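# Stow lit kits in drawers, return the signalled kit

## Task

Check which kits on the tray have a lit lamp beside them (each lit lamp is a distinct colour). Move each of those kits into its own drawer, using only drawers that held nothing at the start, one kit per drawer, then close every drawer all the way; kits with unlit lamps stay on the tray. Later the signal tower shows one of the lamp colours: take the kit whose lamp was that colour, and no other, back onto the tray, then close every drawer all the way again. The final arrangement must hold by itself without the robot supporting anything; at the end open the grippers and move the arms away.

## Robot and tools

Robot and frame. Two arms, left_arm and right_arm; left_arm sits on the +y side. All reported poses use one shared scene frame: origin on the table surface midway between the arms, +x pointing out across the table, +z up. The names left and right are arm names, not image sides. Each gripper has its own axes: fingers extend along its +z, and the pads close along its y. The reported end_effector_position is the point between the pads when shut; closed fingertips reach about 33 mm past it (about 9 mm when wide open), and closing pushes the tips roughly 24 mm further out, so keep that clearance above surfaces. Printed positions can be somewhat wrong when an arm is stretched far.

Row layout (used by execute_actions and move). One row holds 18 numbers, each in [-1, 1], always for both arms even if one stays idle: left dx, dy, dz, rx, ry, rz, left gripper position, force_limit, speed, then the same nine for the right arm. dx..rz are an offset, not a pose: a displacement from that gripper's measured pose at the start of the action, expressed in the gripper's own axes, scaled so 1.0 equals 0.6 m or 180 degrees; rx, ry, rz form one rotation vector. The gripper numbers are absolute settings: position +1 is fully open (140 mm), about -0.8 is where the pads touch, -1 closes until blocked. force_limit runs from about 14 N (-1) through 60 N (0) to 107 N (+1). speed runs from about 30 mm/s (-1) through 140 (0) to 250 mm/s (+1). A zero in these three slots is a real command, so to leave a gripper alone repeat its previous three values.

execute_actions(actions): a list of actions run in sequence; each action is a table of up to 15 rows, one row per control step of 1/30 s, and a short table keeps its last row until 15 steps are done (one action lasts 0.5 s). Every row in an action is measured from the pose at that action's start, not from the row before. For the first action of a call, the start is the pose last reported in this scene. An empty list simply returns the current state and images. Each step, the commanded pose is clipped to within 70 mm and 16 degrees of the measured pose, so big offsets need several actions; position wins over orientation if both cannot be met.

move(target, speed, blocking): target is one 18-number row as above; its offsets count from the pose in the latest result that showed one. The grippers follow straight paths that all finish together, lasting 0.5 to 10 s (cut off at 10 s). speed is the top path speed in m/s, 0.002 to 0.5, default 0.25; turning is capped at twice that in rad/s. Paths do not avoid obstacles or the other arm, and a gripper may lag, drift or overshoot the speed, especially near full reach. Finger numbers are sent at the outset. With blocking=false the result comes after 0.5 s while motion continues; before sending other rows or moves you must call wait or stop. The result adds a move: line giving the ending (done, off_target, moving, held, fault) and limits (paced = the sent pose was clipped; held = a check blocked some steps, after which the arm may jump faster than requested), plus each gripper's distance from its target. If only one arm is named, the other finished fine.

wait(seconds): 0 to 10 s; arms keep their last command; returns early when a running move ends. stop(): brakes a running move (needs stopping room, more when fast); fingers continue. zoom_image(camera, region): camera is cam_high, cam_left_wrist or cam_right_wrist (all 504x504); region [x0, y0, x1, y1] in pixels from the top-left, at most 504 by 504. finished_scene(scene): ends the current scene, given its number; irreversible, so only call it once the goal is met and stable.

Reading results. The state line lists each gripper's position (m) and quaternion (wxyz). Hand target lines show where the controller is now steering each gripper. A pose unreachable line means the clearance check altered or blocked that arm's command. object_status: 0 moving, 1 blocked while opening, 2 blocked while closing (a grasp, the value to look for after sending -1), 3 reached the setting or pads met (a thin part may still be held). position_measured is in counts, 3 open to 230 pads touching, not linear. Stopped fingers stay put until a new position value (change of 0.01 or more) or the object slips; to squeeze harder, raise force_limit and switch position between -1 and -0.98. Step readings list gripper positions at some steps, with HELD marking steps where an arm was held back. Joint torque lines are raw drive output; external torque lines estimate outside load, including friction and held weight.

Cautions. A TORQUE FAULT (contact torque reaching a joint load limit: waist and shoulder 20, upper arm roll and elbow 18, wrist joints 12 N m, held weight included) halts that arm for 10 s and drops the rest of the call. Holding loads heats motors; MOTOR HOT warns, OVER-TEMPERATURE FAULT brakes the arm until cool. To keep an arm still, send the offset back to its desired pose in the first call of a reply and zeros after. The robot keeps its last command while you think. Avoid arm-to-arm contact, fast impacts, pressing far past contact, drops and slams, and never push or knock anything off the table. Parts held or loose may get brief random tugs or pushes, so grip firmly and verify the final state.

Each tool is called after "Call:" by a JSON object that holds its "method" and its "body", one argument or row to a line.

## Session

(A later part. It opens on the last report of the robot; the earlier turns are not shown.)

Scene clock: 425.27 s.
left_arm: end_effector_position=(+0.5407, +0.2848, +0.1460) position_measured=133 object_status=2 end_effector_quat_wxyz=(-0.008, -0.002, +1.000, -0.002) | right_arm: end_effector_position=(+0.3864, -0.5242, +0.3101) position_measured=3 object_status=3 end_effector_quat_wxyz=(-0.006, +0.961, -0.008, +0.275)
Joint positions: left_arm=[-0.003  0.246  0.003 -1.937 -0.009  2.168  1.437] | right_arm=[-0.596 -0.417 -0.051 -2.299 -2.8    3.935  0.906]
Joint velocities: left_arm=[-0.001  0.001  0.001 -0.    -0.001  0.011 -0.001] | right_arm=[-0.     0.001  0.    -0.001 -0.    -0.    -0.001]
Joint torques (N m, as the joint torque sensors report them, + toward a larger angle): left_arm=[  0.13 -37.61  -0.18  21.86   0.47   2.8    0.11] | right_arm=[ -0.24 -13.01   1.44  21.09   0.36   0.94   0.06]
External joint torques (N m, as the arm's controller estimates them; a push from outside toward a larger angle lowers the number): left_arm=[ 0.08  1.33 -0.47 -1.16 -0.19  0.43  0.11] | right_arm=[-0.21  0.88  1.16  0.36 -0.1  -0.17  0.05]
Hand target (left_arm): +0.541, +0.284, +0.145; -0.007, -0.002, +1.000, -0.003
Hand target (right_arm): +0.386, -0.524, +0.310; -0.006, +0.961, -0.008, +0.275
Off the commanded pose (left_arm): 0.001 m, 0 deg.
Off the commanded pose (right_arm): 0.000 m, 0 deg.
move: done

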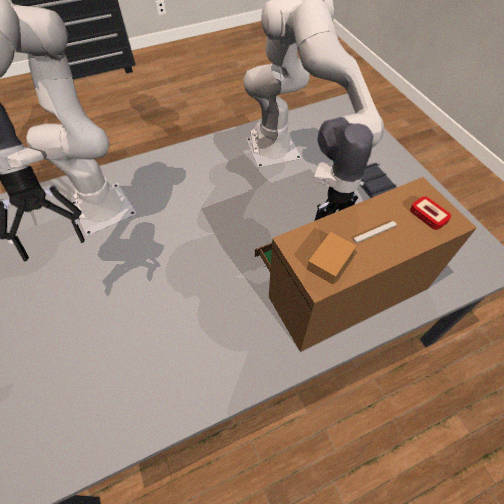

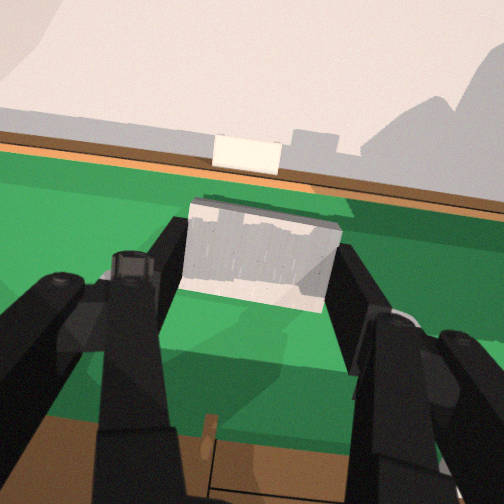

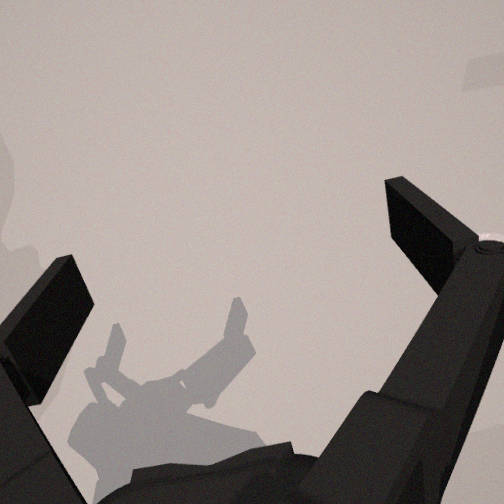

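Call:
{"method": "move", "body": {
  "target": [0,0,0.016,0,0,0,-1,0,-0.6,0,0,0,0,0,0,1,0,0],
  "speed": 0.02
}}

Scene clock: 426.73 s.
left_arm: end_effector_position=(+0.5409, +0.2848, +0.1387) position_measured=133 object_status=2 end_effector_quat_wxyz=(-0.008, -0.002, +1.000, -0.002) | right_arm: end_effector_position=(+0.3864, -0.5242, +0.3101) position_measured=3 object_status=3 end_effector_quat_wxyz=(-0.006, +0.961, -0.008, +0.275)
Joint positions: left_arm=[-0.003  0.256  0.003 -1.944 -0.009  2.185  1.437] | right_arm=[-0.596 -0.417 -0.051 -2.299 -2.8    3.935  0.906]
Joint velocities: left_arm=[-0.001  0.001 -0.    -0.001 -0.002  0.01   0.001] | right_arm=[ 0.001 -0.001  0.     0.001  0.     0.001 -0.001]
Joint torques (N m, as the joint torque sensors report them, + toward a larger angle): left_arm=[  0.64 -36.29  -0.94  21.02   0.44   2.72   0.14] | right_arm=[ -0.38 -12.8    1.42  20.92   0.35   0.95   0.13]
External joint torques (N m, as the arm's controller estimates them; a push from outside toward a larger angle lowers the number): left_arm=[ 0.85  2.9  -1.01 -1.92 -0.21  0.35  0.14] | right_arm=[-0.41  1.14  1.09  0.17 -0.11 -0.16  0.11]
Hand target (left_arm): +0.541, +0.284, +0.136; -0.008, -0.002, +1.000, -0.003
Hand target (right_arm): +0.386, -0.524, +0.310; -0.006, +0.961, -0.008, +0.275
Off the commanded pose (left_arm): 0.002 m, 0 deg.
Off the commanded pose (right_arm): 0.000 m, 0 deg.
move: done

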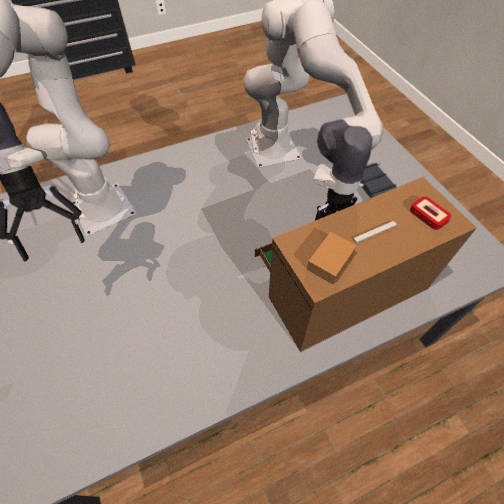

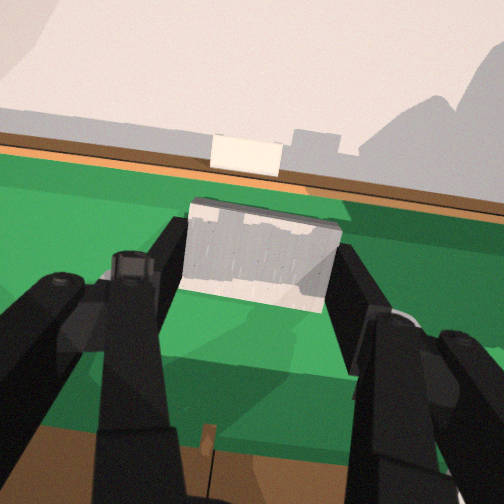

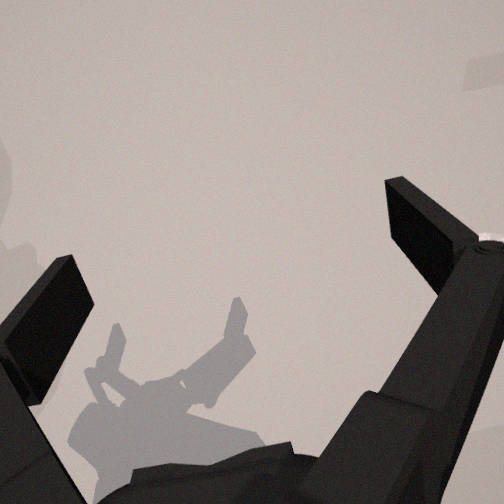

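Call:
{"method": "execute_actions", "body": {
  "actions": [
    [[0,0,0,0,0,0,0.25,0,0,0,0,0,0,0,0,1,0,0]]
  ]
}}

Call:
{"method": "move", "body": {
  "target": [0,0,-0.11,0,0,0,0.25,0,0,0,0,0,0,0,0,1,0,0],
  "speed": 0.15
}}

Call:
{"method": "move", "body": {
  "target": [0.175,-0.02,0.0,0,-0.152,0,0,0,0,0,0,0,0,0,0,1,0,0]
}}

Call:
{"method": "move", "body": {
  "target": [0.023,0,0.096,0,0,0,0,0,0,0,0,0,0,0,0,1,0,0],
  "speed": 0.12
}}

Call:
{"method": "move", "body": {
  "target": [-0.205,0,0.109,0,0,0,0,0,0,0,0,0,0,0,0,1,0,0],
  "speed": 0.06
}}

Scene clock: 430.27 s.
left_arm: end_effector_position=(+0.5413, +0.2847, +0.1387) position_measured=98 object_status=3 end_effector_quat_wxyz=(-0.007, -0.002, +1.000, -0.002) | right_arm: end_effector_position=(+0.3864, -0.5242, +0.3101) position_measured=3 object_status=3 end_effector_quat_wxyz=(-0.006, +0.961, -0.008, +0.275)
Joint positions: left_arm=[-0.003  0.256  0.003 -1.945 -0.009  2.186  1.437] | right_arm=[-0.596 -0.417 -0.051 -2.299 -2.8    3.935  0.906]
Joint velocities: left_arm=[ 0.001 -0.    -0.001  0.001  0.001  0.     0.   ] | right_arm=[ 0.     0.001  0.001 -0.001 -0.     0.    -0.   ]
Joint torques (N m, as the joint torque sensors report them, + toward a larger angle): left_arm=[  0.95 -38.47  -0.16  22.44   0.53   2.12   0.08] | right_arm=[ -0.55 -12.9    1.47  20.8    0.35   0.98   0.11]
External joint torques (N m, as the arm's controller estimates them; a push from outside toward a larger angle lowers the number): left_arm=[ 0.98  0.76 -0.39 -0.55 -0.12 -0.28  0.08] | right_arm=[-0.57  0.99  1.14  0.06 -0.11 -0.13  0.1 ]
Hand target (left_arm): +0.541, +0.285, +0.139; -0.008, -0.002, +1.000, -0.002
Hand target (right_arm): +0.386, -0.524, +0.310; -0.006, +0.961, -0.008, +0.275
Off the commanded pose (left_arm): 0.000 m, 0 deg.
Off the commanded pose (right_arm): 0.000 m, 0 deg.
Step readings (end_effector_position):
0: left_arm (+0.5413, +0.2847, +0.1387) | right_arm (+0.3864, -0.5242, +0.3101)
1: left_arm (+0.5413, +0.2847, +0.1387) | right_arm (+0.3864, -0.5242, +0.3101)
2: left_arm (+0.5413, +0.2847, +0.1387) | right_arm (+0.3864, -0.5242, +0.3101)
4: left_arm (+0.5413, +0.2847, +0.1387) | right_arm (+0.3864, -0.5242, +0.3101)
8: left_arm (+0.5413, +0.2847, +0.1387) | right_arm (+0.3864, -0.5242, +0.3101)
15: end_effector_position above

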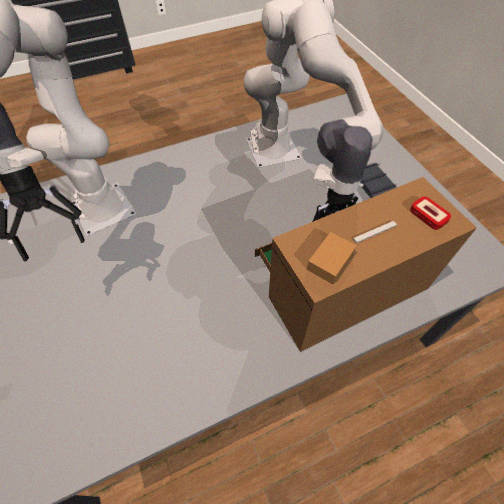

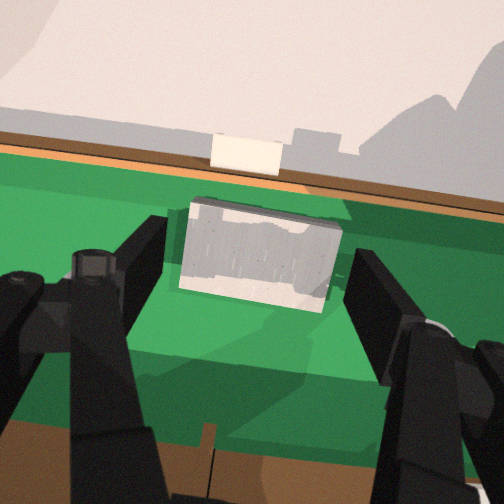

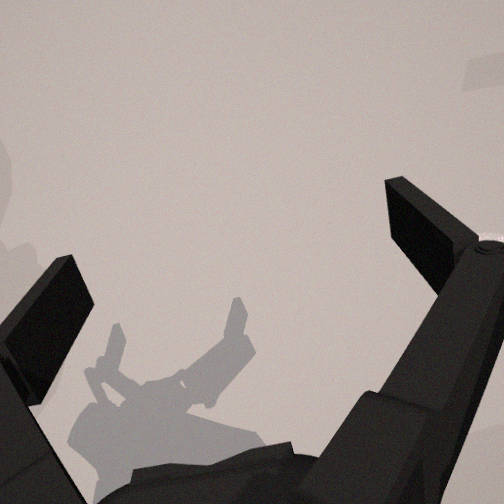

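Scene clock: 431.33 s.
left_arm: end_effector_position=(+0.5424, +0.2843, +0.2053) position_measured=98 object_status=3 end_effector_quat_wxyz=(-0.005, -0.001, +1.000, -0.003) | right_arm: end_effector_position=(+0.3864, -0.5242, +0.3101) position_measured=3 object_status=3 end_effector_quat_wxyz=(-0.006, +0.961, -0.008, +0.275)
Joint positions: left_arm=[-0.003  0.187  0.003 -1.863 -0.009  2.039  1.437] | right_arm=[-0.596 -0.417 -0.051 -2.299 -2.8    3.935  0.906]
Joint velocities: left_arm=[-0.    -0.001  0.     0.     0.001 -0.011 -0.   ] | right_arm=[ 0.001 -0.    -0.001  0.     0.    -0.    -0.002]
Joint torques (N m, as the joint torque sensors report them, + toward a larger angle): left_arm=[  2.3  -35.85   0.44  24.53   1.44   1.97  -0.07] | right_arm=[ -0.62 -13.24   1.46  21.06   0.34   0.97   0.09]
External joint torques (N m, as the arm's controller estimates them; a push from outside toward a larger angle lowers the number): left_arm=[ 2.17  2.15  0.13  0.6   0.72 -0.43 -0.07] | right_arm=[-0.67  0.68  1.11  0.29 -0.13 -0.14  0.08]
Hand target (left_arm): +0.542, +0.287, +0.205; -0.007, -0.003, +1.000, -0.001
Hand target (right_arm): +0.386, -0.524, +0.310; -0.006, +0.961, -0.008, +0.275
Off the commanded pose (left_arm): 0.001 m, 0 deg.
Off the commanded pose (right_arm): 0.000 m, 0 deg.
move: done

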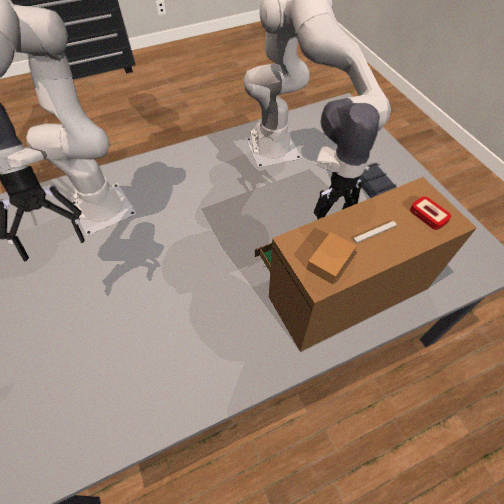

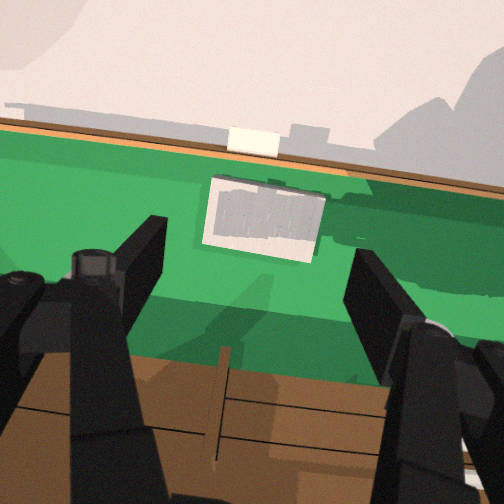

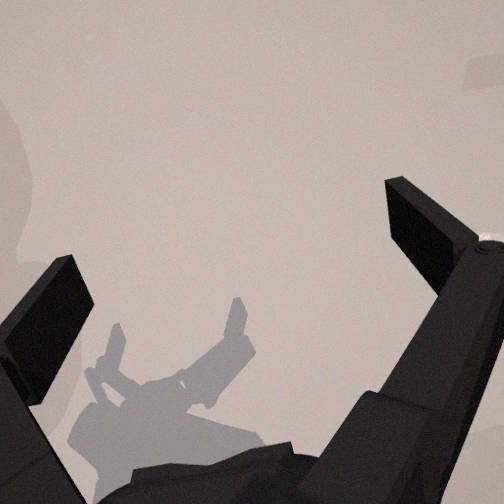

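Scene clock: 433.10 s.
left_arm: end_effector_position=(+0.4381, +0.2692, +0.2064) position_measured=129 object_status=3 end_effector_quat_wxyz=(+0.230, +0.005, +0.973, -0.002) | right_arm: end_effector_position=(+0.3864, -0.5242, +0.3101) position_measured=3 object_status=3 end_effector_quat_wxyz=(-0.006, +0.961, -0.008, +0.275)
Joint positions: left_arm=[ 0.056 -0.422 -0.154 -2.738  0.097  2.773  1.265] | right_arm=[-0.596 -0.417 -0.051 -2.299 -2.8    3.935  0.906]
Joint velocities: left_arm=[ 0.006  0.001 -0.005 -0.002 -0.     0.014 -0.02 ] | right_arm=[ 0.     0.002  0.001 -0.002  0.    -0.    -0.   ]
Joint torques (N m, as the joint torque sensors report them, + toward a larger angle): left_arm=[  3.27 -15.85  -0.59  20.41  -0.13   3.75  -0.15] | right_arm=[ -0.62 -13.01   1.27  21.14   0.34   0.97   0.11]
External joint torques (N m, as the arm's controller estimates them; a push from outside toward a larger angle lowers the number): left_arm=[ 3.24 -0.29 -1.82 -2.25 -0.52  0.56 -0.14] | right_arm=[-0.66  0.81  0.93  0.46 -0.12 -0.14  0.1 ]
Hand target (left_arm): +0.438, +0.270, +0.207; +0.232, -0.001, +0.973, -0.003
Hand target (right_arm): +0.386, -0.524, +0.310; -0.006, +0.961, -0.008, +0.275
Off the commanded pose (left_arm): 0.003 m, 1 deg.
Off the commanded pose (right_arm): 0.000 m, 0 deg.
move: done

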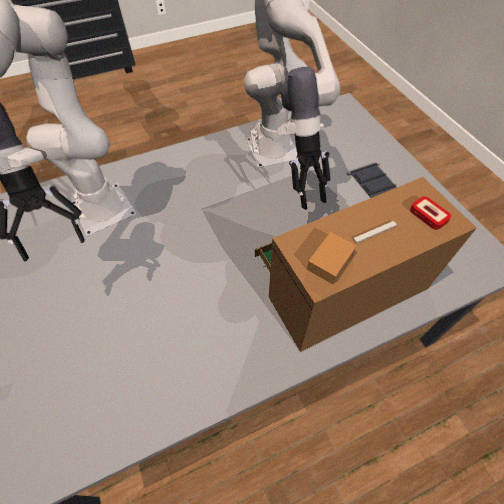

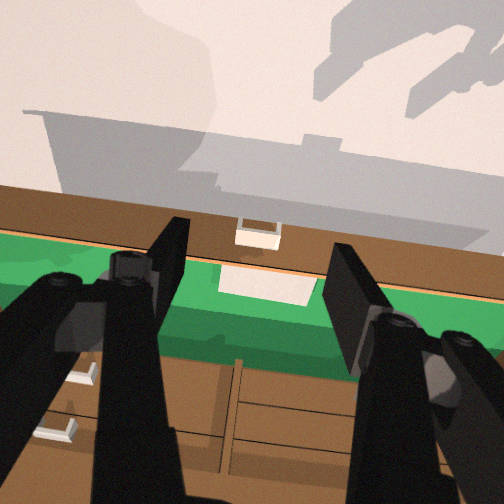

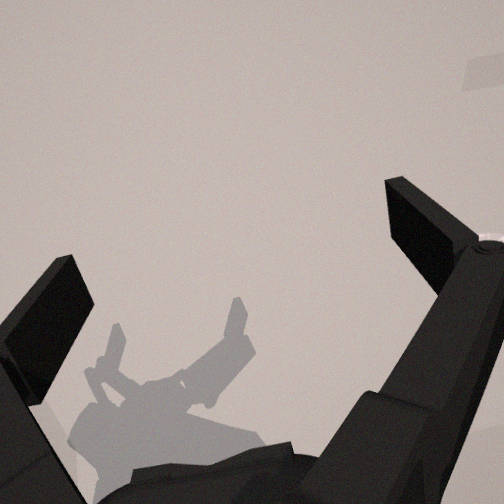

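Scene clock: 434.23 s.
left_arm: end_effector_position=(+0.4509, +0.2670, +0.1479) position_measured=129 object_status=3 end_effector_quat_wxyz=(+0.228, +0.008, +0.974, -0.004) | right_arm: end_effector_position=(+0.3864, -0.5242, +0.3101) position_measured=3 object_status=3 end_effector_quat_wxyz=(-0.006, +0.961, -0.008, +0.275)
Joint positions: left_arm=[ 0.16  -0.241 -0.24  -2.75   0.167  2.964  1.211] | right_arm=[-0.596 -0.417 -0.051 -2.299 -2.8    3.935  0.906]
Joint velocities: left_arm=[ 0.015  0.    -0.019  0.    -0.     0.015 -0.015] | right_arm=[-0.    -0.001 -0.001 -0.002  0.001 -0.     0.002]
Joint torques (N m, as the joint torque sensors report them, + toward a larger angle): left_arm=[  2.61 -18.1   -0.56  19.41   0.61   3.68  -0.12] | right_arm=[ -0.54 -13.09   1.44  21.1    0.35   0.96   0.12]
External joint torques (N m, as the arm's controller estimates them; a push from outside toward a larger angle lowers the number): left_arm=[ 2.67  1.23 -1.76 -1.03  0.46  0.49 -0.11] | right_arm=[-0.49  0.81  1.2   0.35 -0.11 -0.15  0.11]
Hand target (left_arm): +0.452, +0.267, +0.148; +0.229, +0.005, +0.973, -0.005
Hand target (right_arm): +0.386, -0.524, +0.310; -0.006, +0.961, -0.008, +0.275
Off the commanded pose (left_arm): 0.002 m, 1 deg.
Off the commanded pose (right_arm): 0.000 m, 0 deg.
move: done

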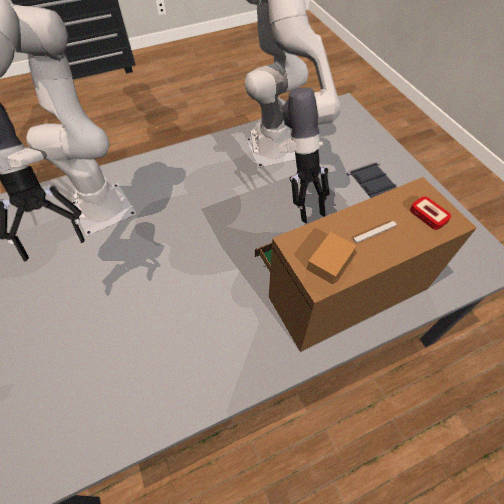

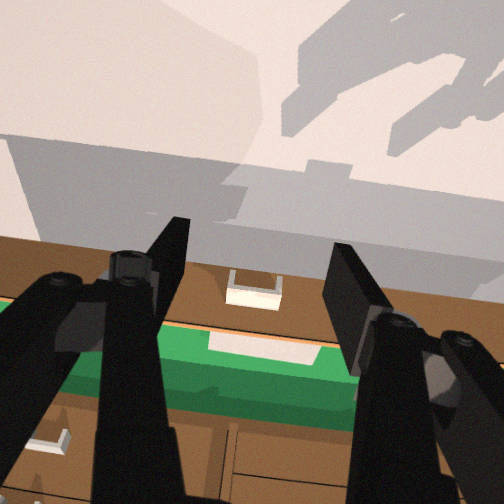

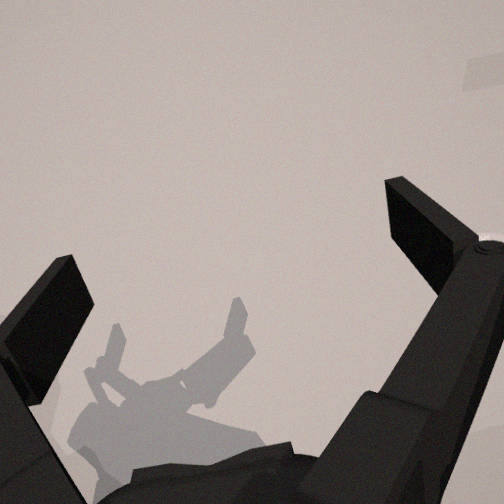

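Scene clock: 436.87 s.
left_arm: end_effector_position=(+0.5885, +0.2672, +0.1434) position_measured=129 object_status=3 end_effector_quat_wxyz=(+0.227, +0.005, +0.974, -0.005) | right_arm: end_effector_position=(+0.3864, -0.5242, +0.3101) position_measured=3 object_status=3 end_effector_quat_wxyz=(-0.006, +0.961, -0.008, +0.275)
Joint positions: left_arm=[ 0.235  0.143 -0.246 -2.304  0.33   2.887  1.147] | right_arm=[-0.596 -0.417 -0.051 -2.299 -2.8    3.935  0.906]
Joint velocities: left_arm=[-0.002  0.001  0.     0.007  0.005 -0.009 -0.005] | right_arm=[-0.     0.001 -0.    -0.     0.    -0.001  0.   ]
Joint torques (N m, as the joint torque sensors report them, + toward a larger angle): left_arm=[ -1.7  -30.74  -1.    23.83   1.24   3.34  -0.05] | right_arm=[ -0.47 -13.16   1.39  20.89   0.36   0.95   0.12]
External joint torques (N m, as the arm's controller estimates them; a push from outside toward a larger angle lowers the number): left_arm=[-1.61  2.58  0.13  2.38  1.05  0.17 -0.04] | right_arm=[-0.43  0.75  1.14  0.14 -0.09 -0.16  0.11]
Hand target (left_arm): +0.590, +0.265, +0.144; +0.228, +0.007, +0.974, -0.005
Hand target (right_arm): +0.386, -0.524, +0.310; -0.006, +0.961, -0.008, +0.275
Off the commanded pose (left_arm): 0.003 m, 0 deg.
Off the commanded pose (right_arm): 0.000 m, 0 deg.
move: done

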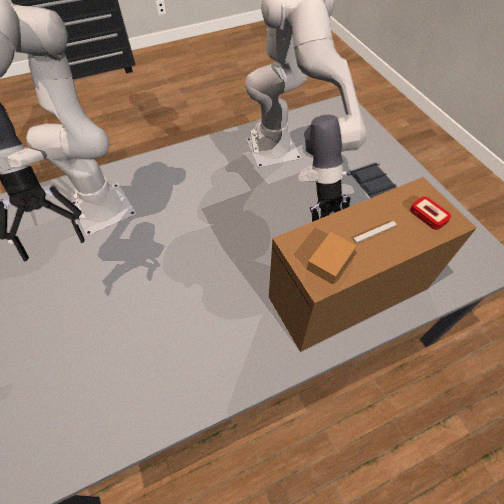

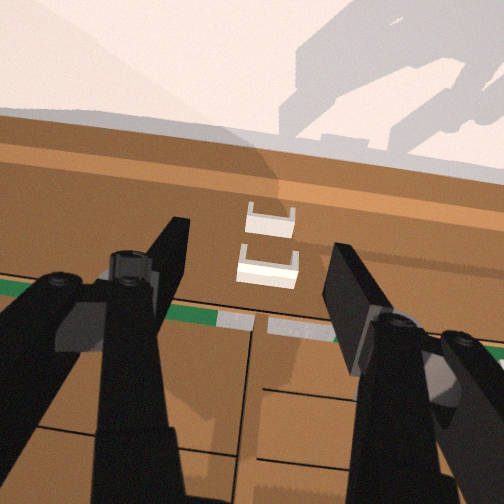

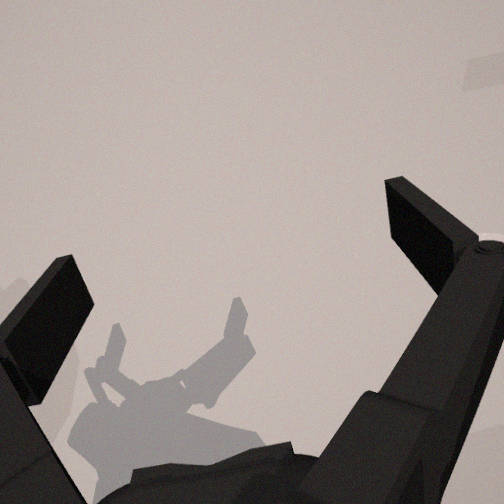

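Call:
{"method": "move", "body": {
  "target": [-0.034,0.004,0.011,0,0,0,0,0,0,0,0,0,0,0,0,1,0,0],
  "speed": 0.03
}}

Call:
{"method": "move", "body": {
  "target": [0.045,0.004,-0.023,0,0,0,0,0,0,0,0,0,0,0,0,1,0,0],
  "speed": 0.1
}}

Call:
{"method": "move", "body": {
  "target": [0.023,0,0.061,0,0,0,0,0,0,0,0,0,0,0,0,1,0,0],
  "speed": 0.08
}}

Scene clock: 441.83 s.
left_arm: end_effector_position=(+0.6054, +0.2678, +0.1435) position_measured=129 object_status=3 end_effector_quat_wxyz=(+0.223, +0.004, +0.975, -0.005) | right_arm: end_effector_position=(+0.3864, -0.5242, +0.3101) position_measured=3 object_status=3 end_effector_quat_wxyz=(-0.006, +0.961, -0.008, +0.275)
Joint positions: left_arm=[ 0.238  0.188 -0.247 -2.238  0.329  2.855  1.154] | right_arm=[-0.596 -0.417 -0.051 -2.299 -2.8    3.935  0.906]
Joint velocities: left_arm=[ 0.005  0.    -0.004  0.009 -0.002 -0.016  0.007] | right_arm=[ 0.001  0.001  0.001  0.001 -0.001 -0.     0.001]
Joint torques (N m, as the joint torque sensors report them, + toward a larger angle): left_arm=[  2.61 -32.55  -2.2   24.93  -0.73   4.09   0.55] | right_arm=[ -0.59 -12.9    1.29  21.15   0.37   0.93   0.13]
External joint torques (N m, as the arm's controller estimates them; a push from outside toward a larger angle lowers the number): left_arm=[ 2.42  2.43 -1.    3.18 -0.94  0.93  0.56] | right_arm=[-0.63  0.99  0.95  0.39 -0.09 -0.18  0.12]
Hand target (left_arm): +0.610, +0.270, +0.147; +0.227, +0.005, +0.974, -0.005
Hand target (right_arm): +0.386, -0.524, +0.310; -0.006, +0.961, -0.008, +0.275
Off the commanded pose (left_arm): 0.006 m, 0 deg.
Off the commanded pose (right_arm): 0.000 m, 0 deg.
move: off_target (left_arm)

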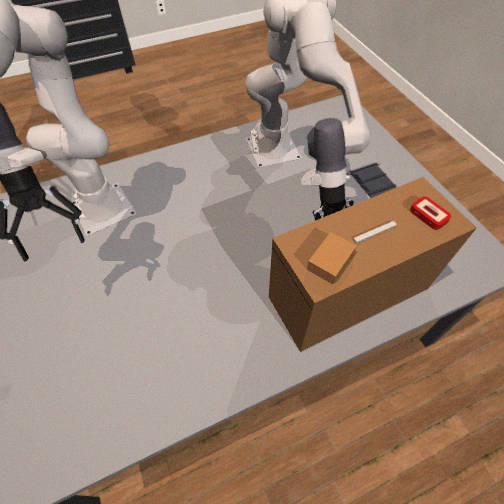

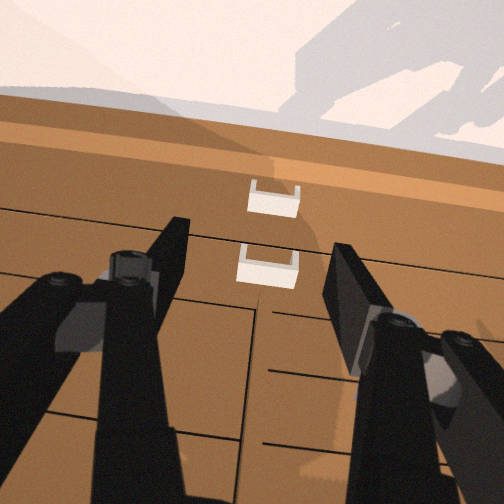

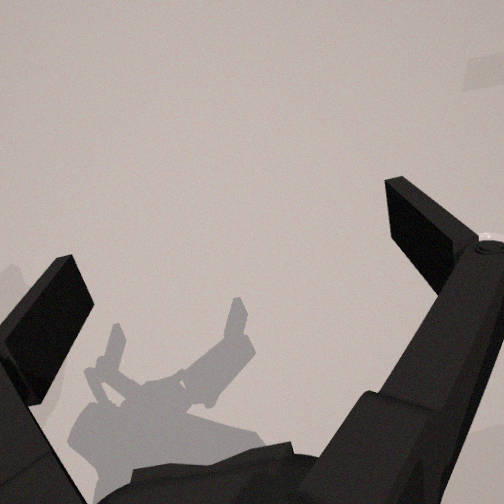

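Scene clock: 442.60 s.
left_arm: end_effector_position=(+0.5750, +0.2700, +0.1433) position_measured=129 object_status=3 end_effector_quat_wxyz=(+0.222, +0.004, +0.975, -0.003) | right_arm: end_effector_position=(+0.3864, -0.5242, +0.3101) position_measured=3 object_status=3 end_effector_quat_wxyz=(-0.006, +0.961, -0.008, +0.275)
Joint positions: left_arm=[ 0.239  0.11  -0.25  -2.342  0.312  2.882  1.157] | right_arm=[-0.596 -0.417 -0.051 -2.299 -2.8    3.935  0.906]
Joint velocities: left_arm=[-0.    -0.004 -0.    -0.006 -0.009  0.012  0.007] | right_arm=[-0.    -0.     0.    -0.001  0.001  0.     0.001]
Joint torques (N m, as the joint torque sensors report them, + toward a larger angle): left_arm=[  1.47 -32.78  -2.39  19.56  -0.93   3.57   0.22] | right_arm=[ -0.52 -12.99   1.37  20.94   0.38   0.95   0.15]
External joint torques (N m, as the arm's controller estimates them; a push from outside toward a larger angle lowers the number): left_arm=[ 1.47 -0.74 -1.61 -1.86 -1.13  0.41  0.23] | right_arm=[-0.53  0.91  1.05  0.22 -0.08 -0.17  0.14]
Hand target (left_arm): +0.575, +0.270, +0.144; +0.223, +0.004, +0.975, -0.004
Hand target (right_arm): +0.386, -0.524, +0.310; -0.006, +0.961, -0.008, +0.275
Off the commanded pose (left_arm): 0.001 m, 0 deg.
Off the commanded pose (right_arm): 0.000 m, 0 deg.
move: done

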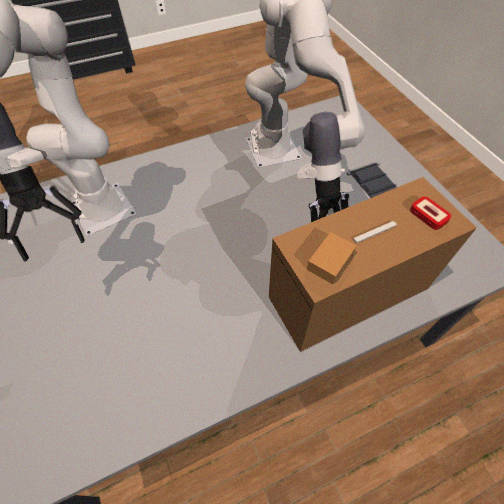

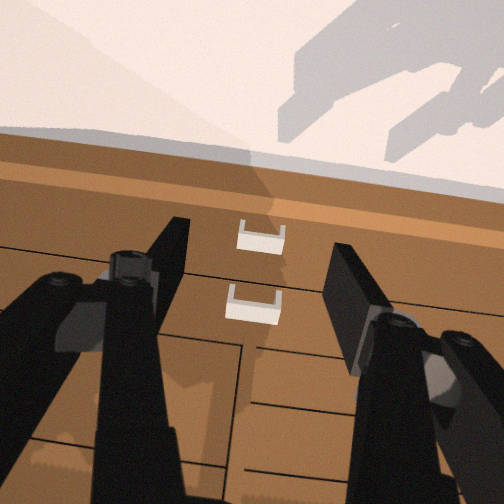

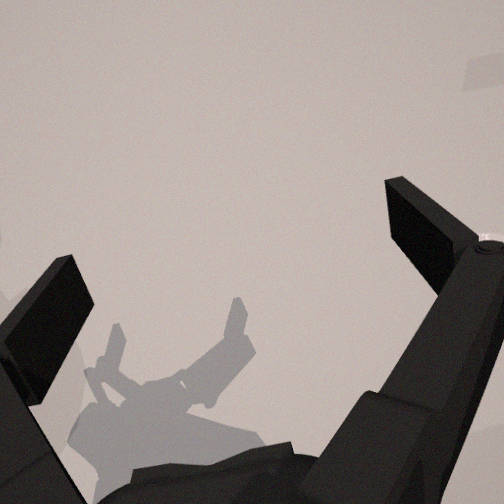

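Scene clock: 443.60 s.
left_arm: end_effector_position=(+0.5766, +0.2709, +0.1026) position_measured=129 object_status=3 end_effector_quat_wxyz=(+0.219, +0.009, +0.976, -0.002) | right_arm: end_effector_position=(+0.3864, -0.5242, +0.3101) position_measured=3 object_status=3 end_effector_quat_wxyz=(-0.006, +0.961, -0.008, +0.275)
Joint positions: left_arm=[ 0.179  0.202 -0.17  -2.337  0.426  2.96   1.072] | right_arm=[-0.596 -0.417 -0.051 -2.299 -2.8    3.935  0.906]
Joint velocities: left_arm=[-0.028 -0.     0.029 -0.001  0.009  0.013 -0.039] | right_arm=[-0.     0.001  0.001  0.001 -0.    -0.     0.   ]
Joint torques (N m, as the joint torque sensors report them, + toward a larger angle): left_arm=[ -1.56 -32.18  -0.9   21.74   0.95   3.51  -0.22] | right_arm=[ -0.44 -12.94   1.43  20.72   0.36   0.94   0.14]
External joint torques (N m, as the arm's controller estimates them; a push from outside toward a larger angle lowers the number): left_arm=[-1.55  2.    0.15  1.65  0.93  0.41 -0.21] | right_arm=[-0.43  0.99  1.13 -0.09 -0.11 -0.17  0.13]
Hand target (left_arm): +0.578, +0.270, +0.104; +0.222, +0.004, +0.975, -0.004
Hand target (right_arm): +0.386, -0.524, +0.310; -0.006, +0.961, -0.008, +0.275
Off the commanded pose (left_arm): 0.003 m, 1 deg.
Off the commanded pose (right_arm): 0.000 m, 0 deg.
move: done

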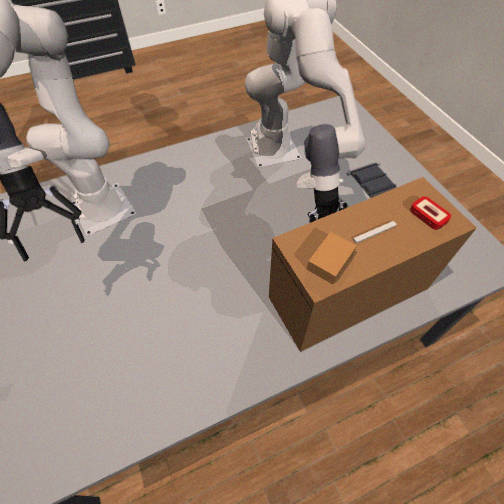

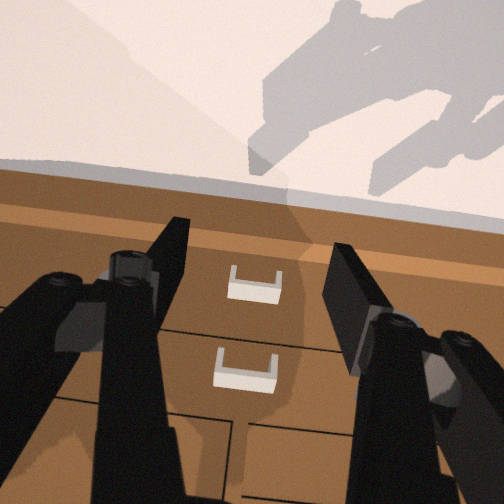

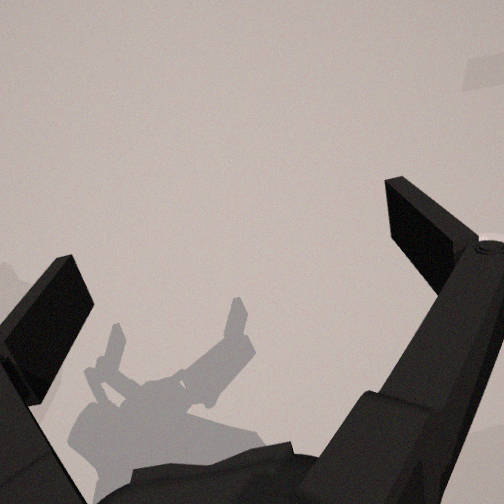

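Call:
{"method": "move", "body": {
  "target": [-0.028,0.003,0.03,0,0,0,0,0,0,0,0,0,0,0,0,1,0,0],
  "speed": 0.04
}}

Call:
{"method": "execute_actions", "body": {
  "actions": [
    [[0,0,0,0,0,0,-1,0.3,-0.3,0,0,0,0,0,0,1,0,0]]
  ]
}}

Call:
{"method": "move", "body": {
  "target": [0.195,0,-0.093,0,0,0,-1,0.3,-0.3,0,0,0,0,0,0,1,0,0],
  "speed": 0.06
}}

Scene clock: 447.03 s.
left_arm: end_effector_position=(+0.5989, +0.2701, +0.0940) position_measured=129 object_status=3 end_effector_quat_wxyz=(+0.220, +0.005, +0.976, -0.005) | right_arm: end_effector_position=(+0.3864, -0.5242, +0.3101) position_measured=3 object_status=3 end_effector_quat_wxyz=(-0.006, +0.961, -0.008, +0.275)
Joint positions: left_arm=[ 0.177  0.272 -0.163 -2.261  0.432  2.956  1.068] | right_arm=[-0.596 -0.417 -0.051 -2.299 -2.8    3.935  0.906]
Joint velocities: left_arm=[ 0.001  0.003 -0.     0.005  0.    -0.003  0.009] | right_arm=[ 0.001 -0.002 -0.     0.    -0.001 -0.     0.001]
Joint torques (N m, as the joint torque sensors report them, + toward a larger angle): left_arm=[  1.52 -34.74  -0.49  19.71   1.02   2.85   0.26] | right_arm=[ -0.54 -12.94   1.4   20.99   0.35   0.98   0.11]
External joint torques (N m, as the arm's controller estimates them; a push from outside toward a larger angle lowers the number): left_arm=[ 1.53  1.73  0.88 -0.46  0.99 -0.25  0.27] | right_arm=[-0.55  1.05  1.08  0.2  -0.11 -0.13  0.1 ]
Hand target (left_arm): +0.599, +0.272, +0.094; +0.219, +0.008, +0.976, -0.002
Hand target (right_arm): +0.386, -0.524, +0.310; -0.006, +0.961, -0.008, +0.275
Off the commanded pose (left_arm): 0.002 m, 1 deg.
Off the commanded pose (right_arm): 0.000 m, 0 deg.
move: done

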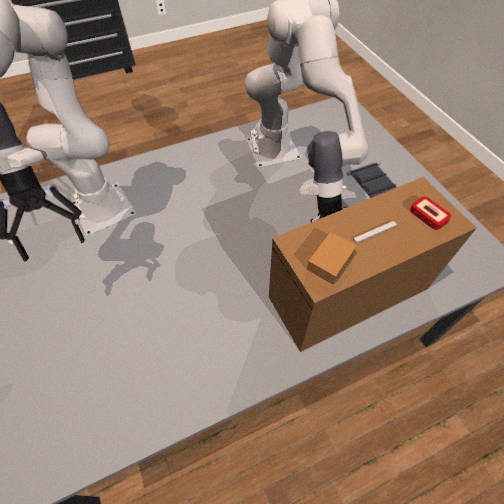

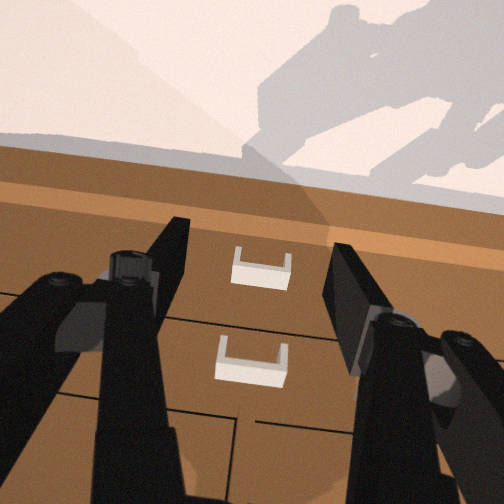

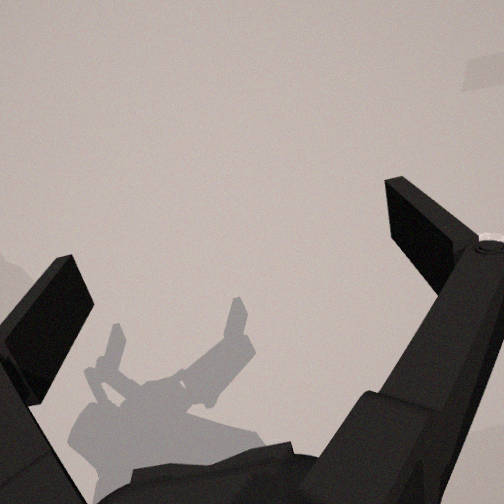

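Scene clock: 447.53 s.
left_arm: end_effector_position=(+0.6009, +0.2791, +0.0967) position_measured=208 object_status=0 end_effector_quat_wxyz=(+0.221, -0.001, +0.975, -0.002) | right_arm: end_effector_position=(+0.3864, -0.5242, +0.3101) position_measured=3 object_status=3 end_effector_quat_wxyz=(-0.006, +0.961, -0.008, +0.275)
Joint positions: left_arm=[ 0.182  0.268 -0.156 -2.261  0.432  2.953  1.068] | right_arm=[-0.596 -0.417 -0.051 -2.299 -2.8    3.935  0.906]
Joint velocities: left_arm=[ 0.001  0.004 -0.016  0.    -0.     0.002 -0.001] | right_arm=[-0.001 -0.001  0.    -0.001  0.    -0.    -0.   ]
Joint torques (N m, as the joint torque sensors report them, + toward a larger angle): left_arm=[ -3.41 -32.8   -4.5   18.99  -0.18   3.43   0.15] | right_arm=[ -0.36 -12.88   1.39  20.93   0.37   0.96   0.16]
External joint torques (N m, as the arm's controller estimates them; a push from outside toward a larger angle lowers the number): left_arm=[ 0.48  1.64 -0.21  0.08 -0.6   0.34  0.17] | right_arm=[-0.34  1.04  1.11  0.19 -0.09 -0.15  0.15]
Hand target (left_arm): +0.599, +0.270, +0.094; +0.220, +0.005, +0.976, -0.005
Hand target (right_arm): +0.386, -0.524, +0.310; -0.006, +0.961, -0.008, +0.275
Off the commanded pose (left_arm): 0.010 m, 1 deg.
Off the commanded pose (right_arm): 0.000 m, 0 deg.
Step readings (end_effector_position):
0: left_arm (+0.5989, +0.2701, +0.0940) | right_arm (+0.3864, -0.5242, +0.3101)
1: left_arm (+0.5989, +0.2701, +0.0940) | right_arm (+0.3864, -0.5242, +0.3101)
2: left_arm (+0.5989, +0.2701, +0.0940) | right_arm (+0.3864, -0.5242, +0.3101)
4: left_arm (+0.5989, +0.2701, +0.0940) | right_arm (+0.3864, -0.5242, +0.3101)
8: left_arm (+0.5989, +0.2701, +0.0940) | right_arm (+0.3864, -0.5242, +0.3101)
15: end_effector_position above

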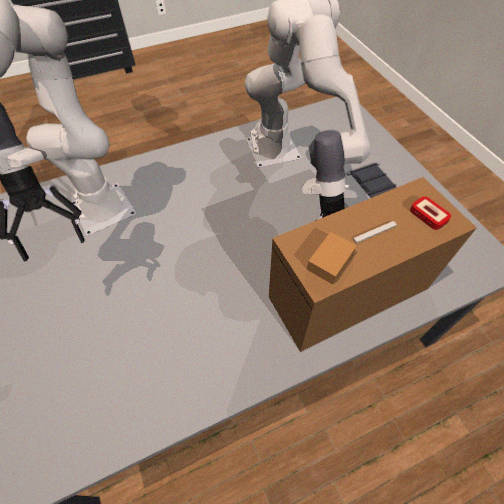

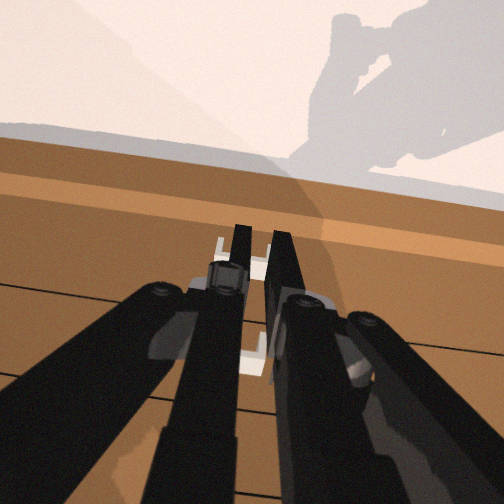

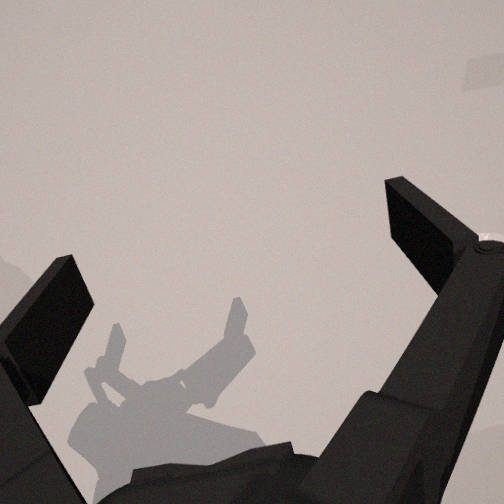

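Scene clock: 450.00 s.
left_arm: end_effector_position=(+0.4720, +0.2798, +0.0960) position_measured=234 object_status=3 end_effector_quat_wxyz=(+0.219, +0.006, +0.976, +0.001) | right_arm: end_effector_position=(+0.3864, -0.5242, +0.3101) position_measured=3 object_status=3 end_effector_quat_wxyz=(-0.006, +0.961, -0.008, +0.275)
Joint positions: left_arm=[ 0.146 -0.03  -0.113 -2.669  0.57   3.067  0.922] | right_arm=[-0.596 -0.417 -0.051 -2.299 -2.8    3.935  0.906]
Joint velocities: left_arm=[ 0.007 -0.005 -0.002 -0.003  0.045  0.007 -0.058] | right_arm=[-0.001 -0.     0.     0.001 -0.    -0.     0.   ]
Joint torques (N m, as the joint torque sensors report them, + toward a larger angle): left_arm=[  1.9  -24.85  -2.08  16.55   0.73   3.4   -0.14] | right_arm=[ -0.42 -13.07   1.24  20.97   0.35   0.96   0.07]
External joint torques (N m, as the arm's controller estimates them; a push from outside toward a larger angle lowers the number): left_arm=[ 1.95  0.33 -2.13 -2.13  1.01  0.36 -0.13] | right_arm=[-0.43  0.9   0.91  0.16 -0.12 -0.15  0.05]
Hand target (left_arm): +0.472, +0.279, +0.096; +0.220, +0.000, +0.975, -0.001
Hand target (right_arm): +0.386, -0.524, +0.310; -0.006, +0.961, -0.008, +0.275
Off the commanded pose (left_arm): 0.001 m, 1 deg.
Off the commanded pose (right_arm): 0.000 m, 0 deg.
move: done

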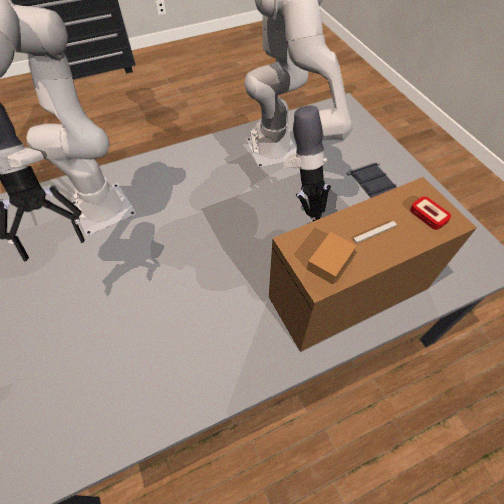

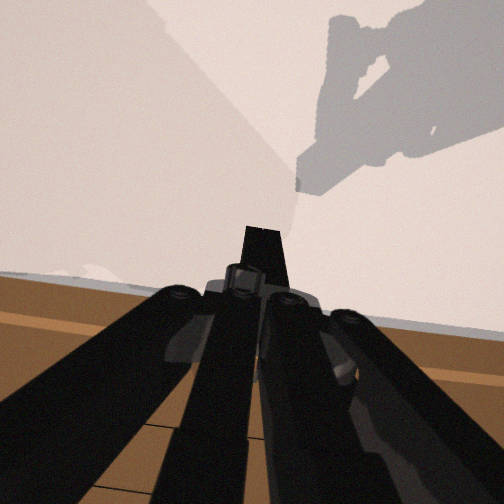

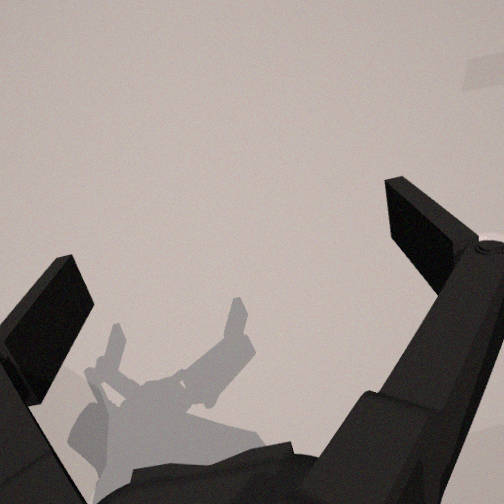

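Call:
{"method": "move", "body": {
  "target": [-0.187,-0.008,0.111,0,0,0,0,0,0,0,0,0,0,0,0,1,0,0],
  "speed": 0.09
}}

Scene clock: 453.90 s.
left_arm: end_effector_position=(+0.6018, +0.2722, +0.0849) position_measured=129 object_status=3 end_effector_quat_wxyz=(+0.221, +0.002, +0.975, -0.002) | right_arm: end_effector_position=(+0.3864, -0.5242, +0.3101) position_measured=3 object_status=3 end_effector_quat_wxyz=(-0.006, +0.961, -0.008, +0.275)
Joint positions: left_arm=[ 0.195  0.3   -0.17  -2.248  0.512  2.968  0.997] | right_arm=[-0.596 -0.417 -0.051 -2.299 -2.8    3.935  0.906]
Joint velocities: left_arm=[ 0.025  0.004 -0.025  0.009 -0.002 -0.022  0.027] | right_arm=[ 0.     0.001 -0.001  0.     0.    -0.     0.001]
Joint torques (N m, as the joint torque sensors report them, + toward a larger angle): left_arm=[  1.94 -34.87  -3.05  22.06  -0.94   2.66   0.29] | right_arm=[ -0.46 -13.01   1.29  21.01   0.37   0.97   0.12]
External joint torques (N m, as the arm's controller estimates them; a push from outside toward a larger angle lowers the number): left_arm=[ 1.9   2.38 -1.49  2.   -0.88 -0.42  0.3 ] | right_arm=[-0.43  0.83  1.03  0.25 -0.09 -0.14  0.1 ]
Hand target (left_arm): +0.602, +0.273, +0.084; +0.219, +0.005, +0.976, -0.000
Hand target (right_arm): +0.386, -0.524, +0.310; -0.006, +0.961, -0.008, +0.275
Off the commanded pose (left_arm): 0.002 m, 1 deg.
Off the commanded pose (right_arm): 0.000 m, 0 deg.
move: done

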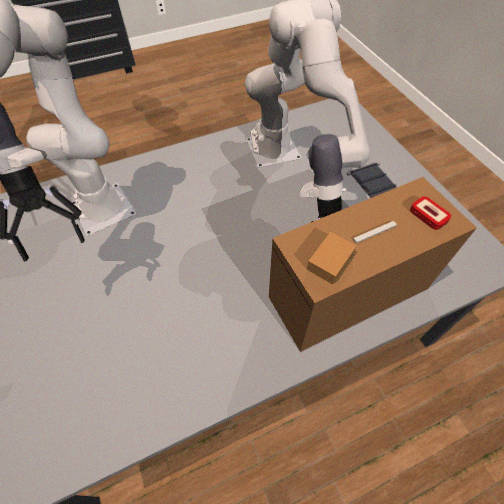

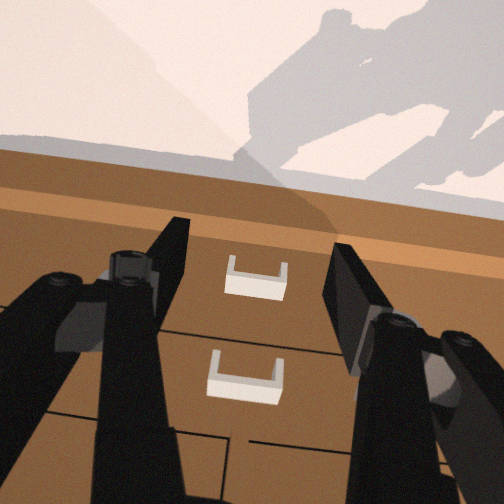

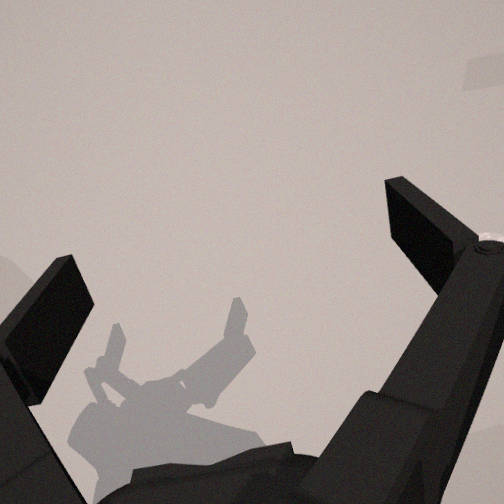

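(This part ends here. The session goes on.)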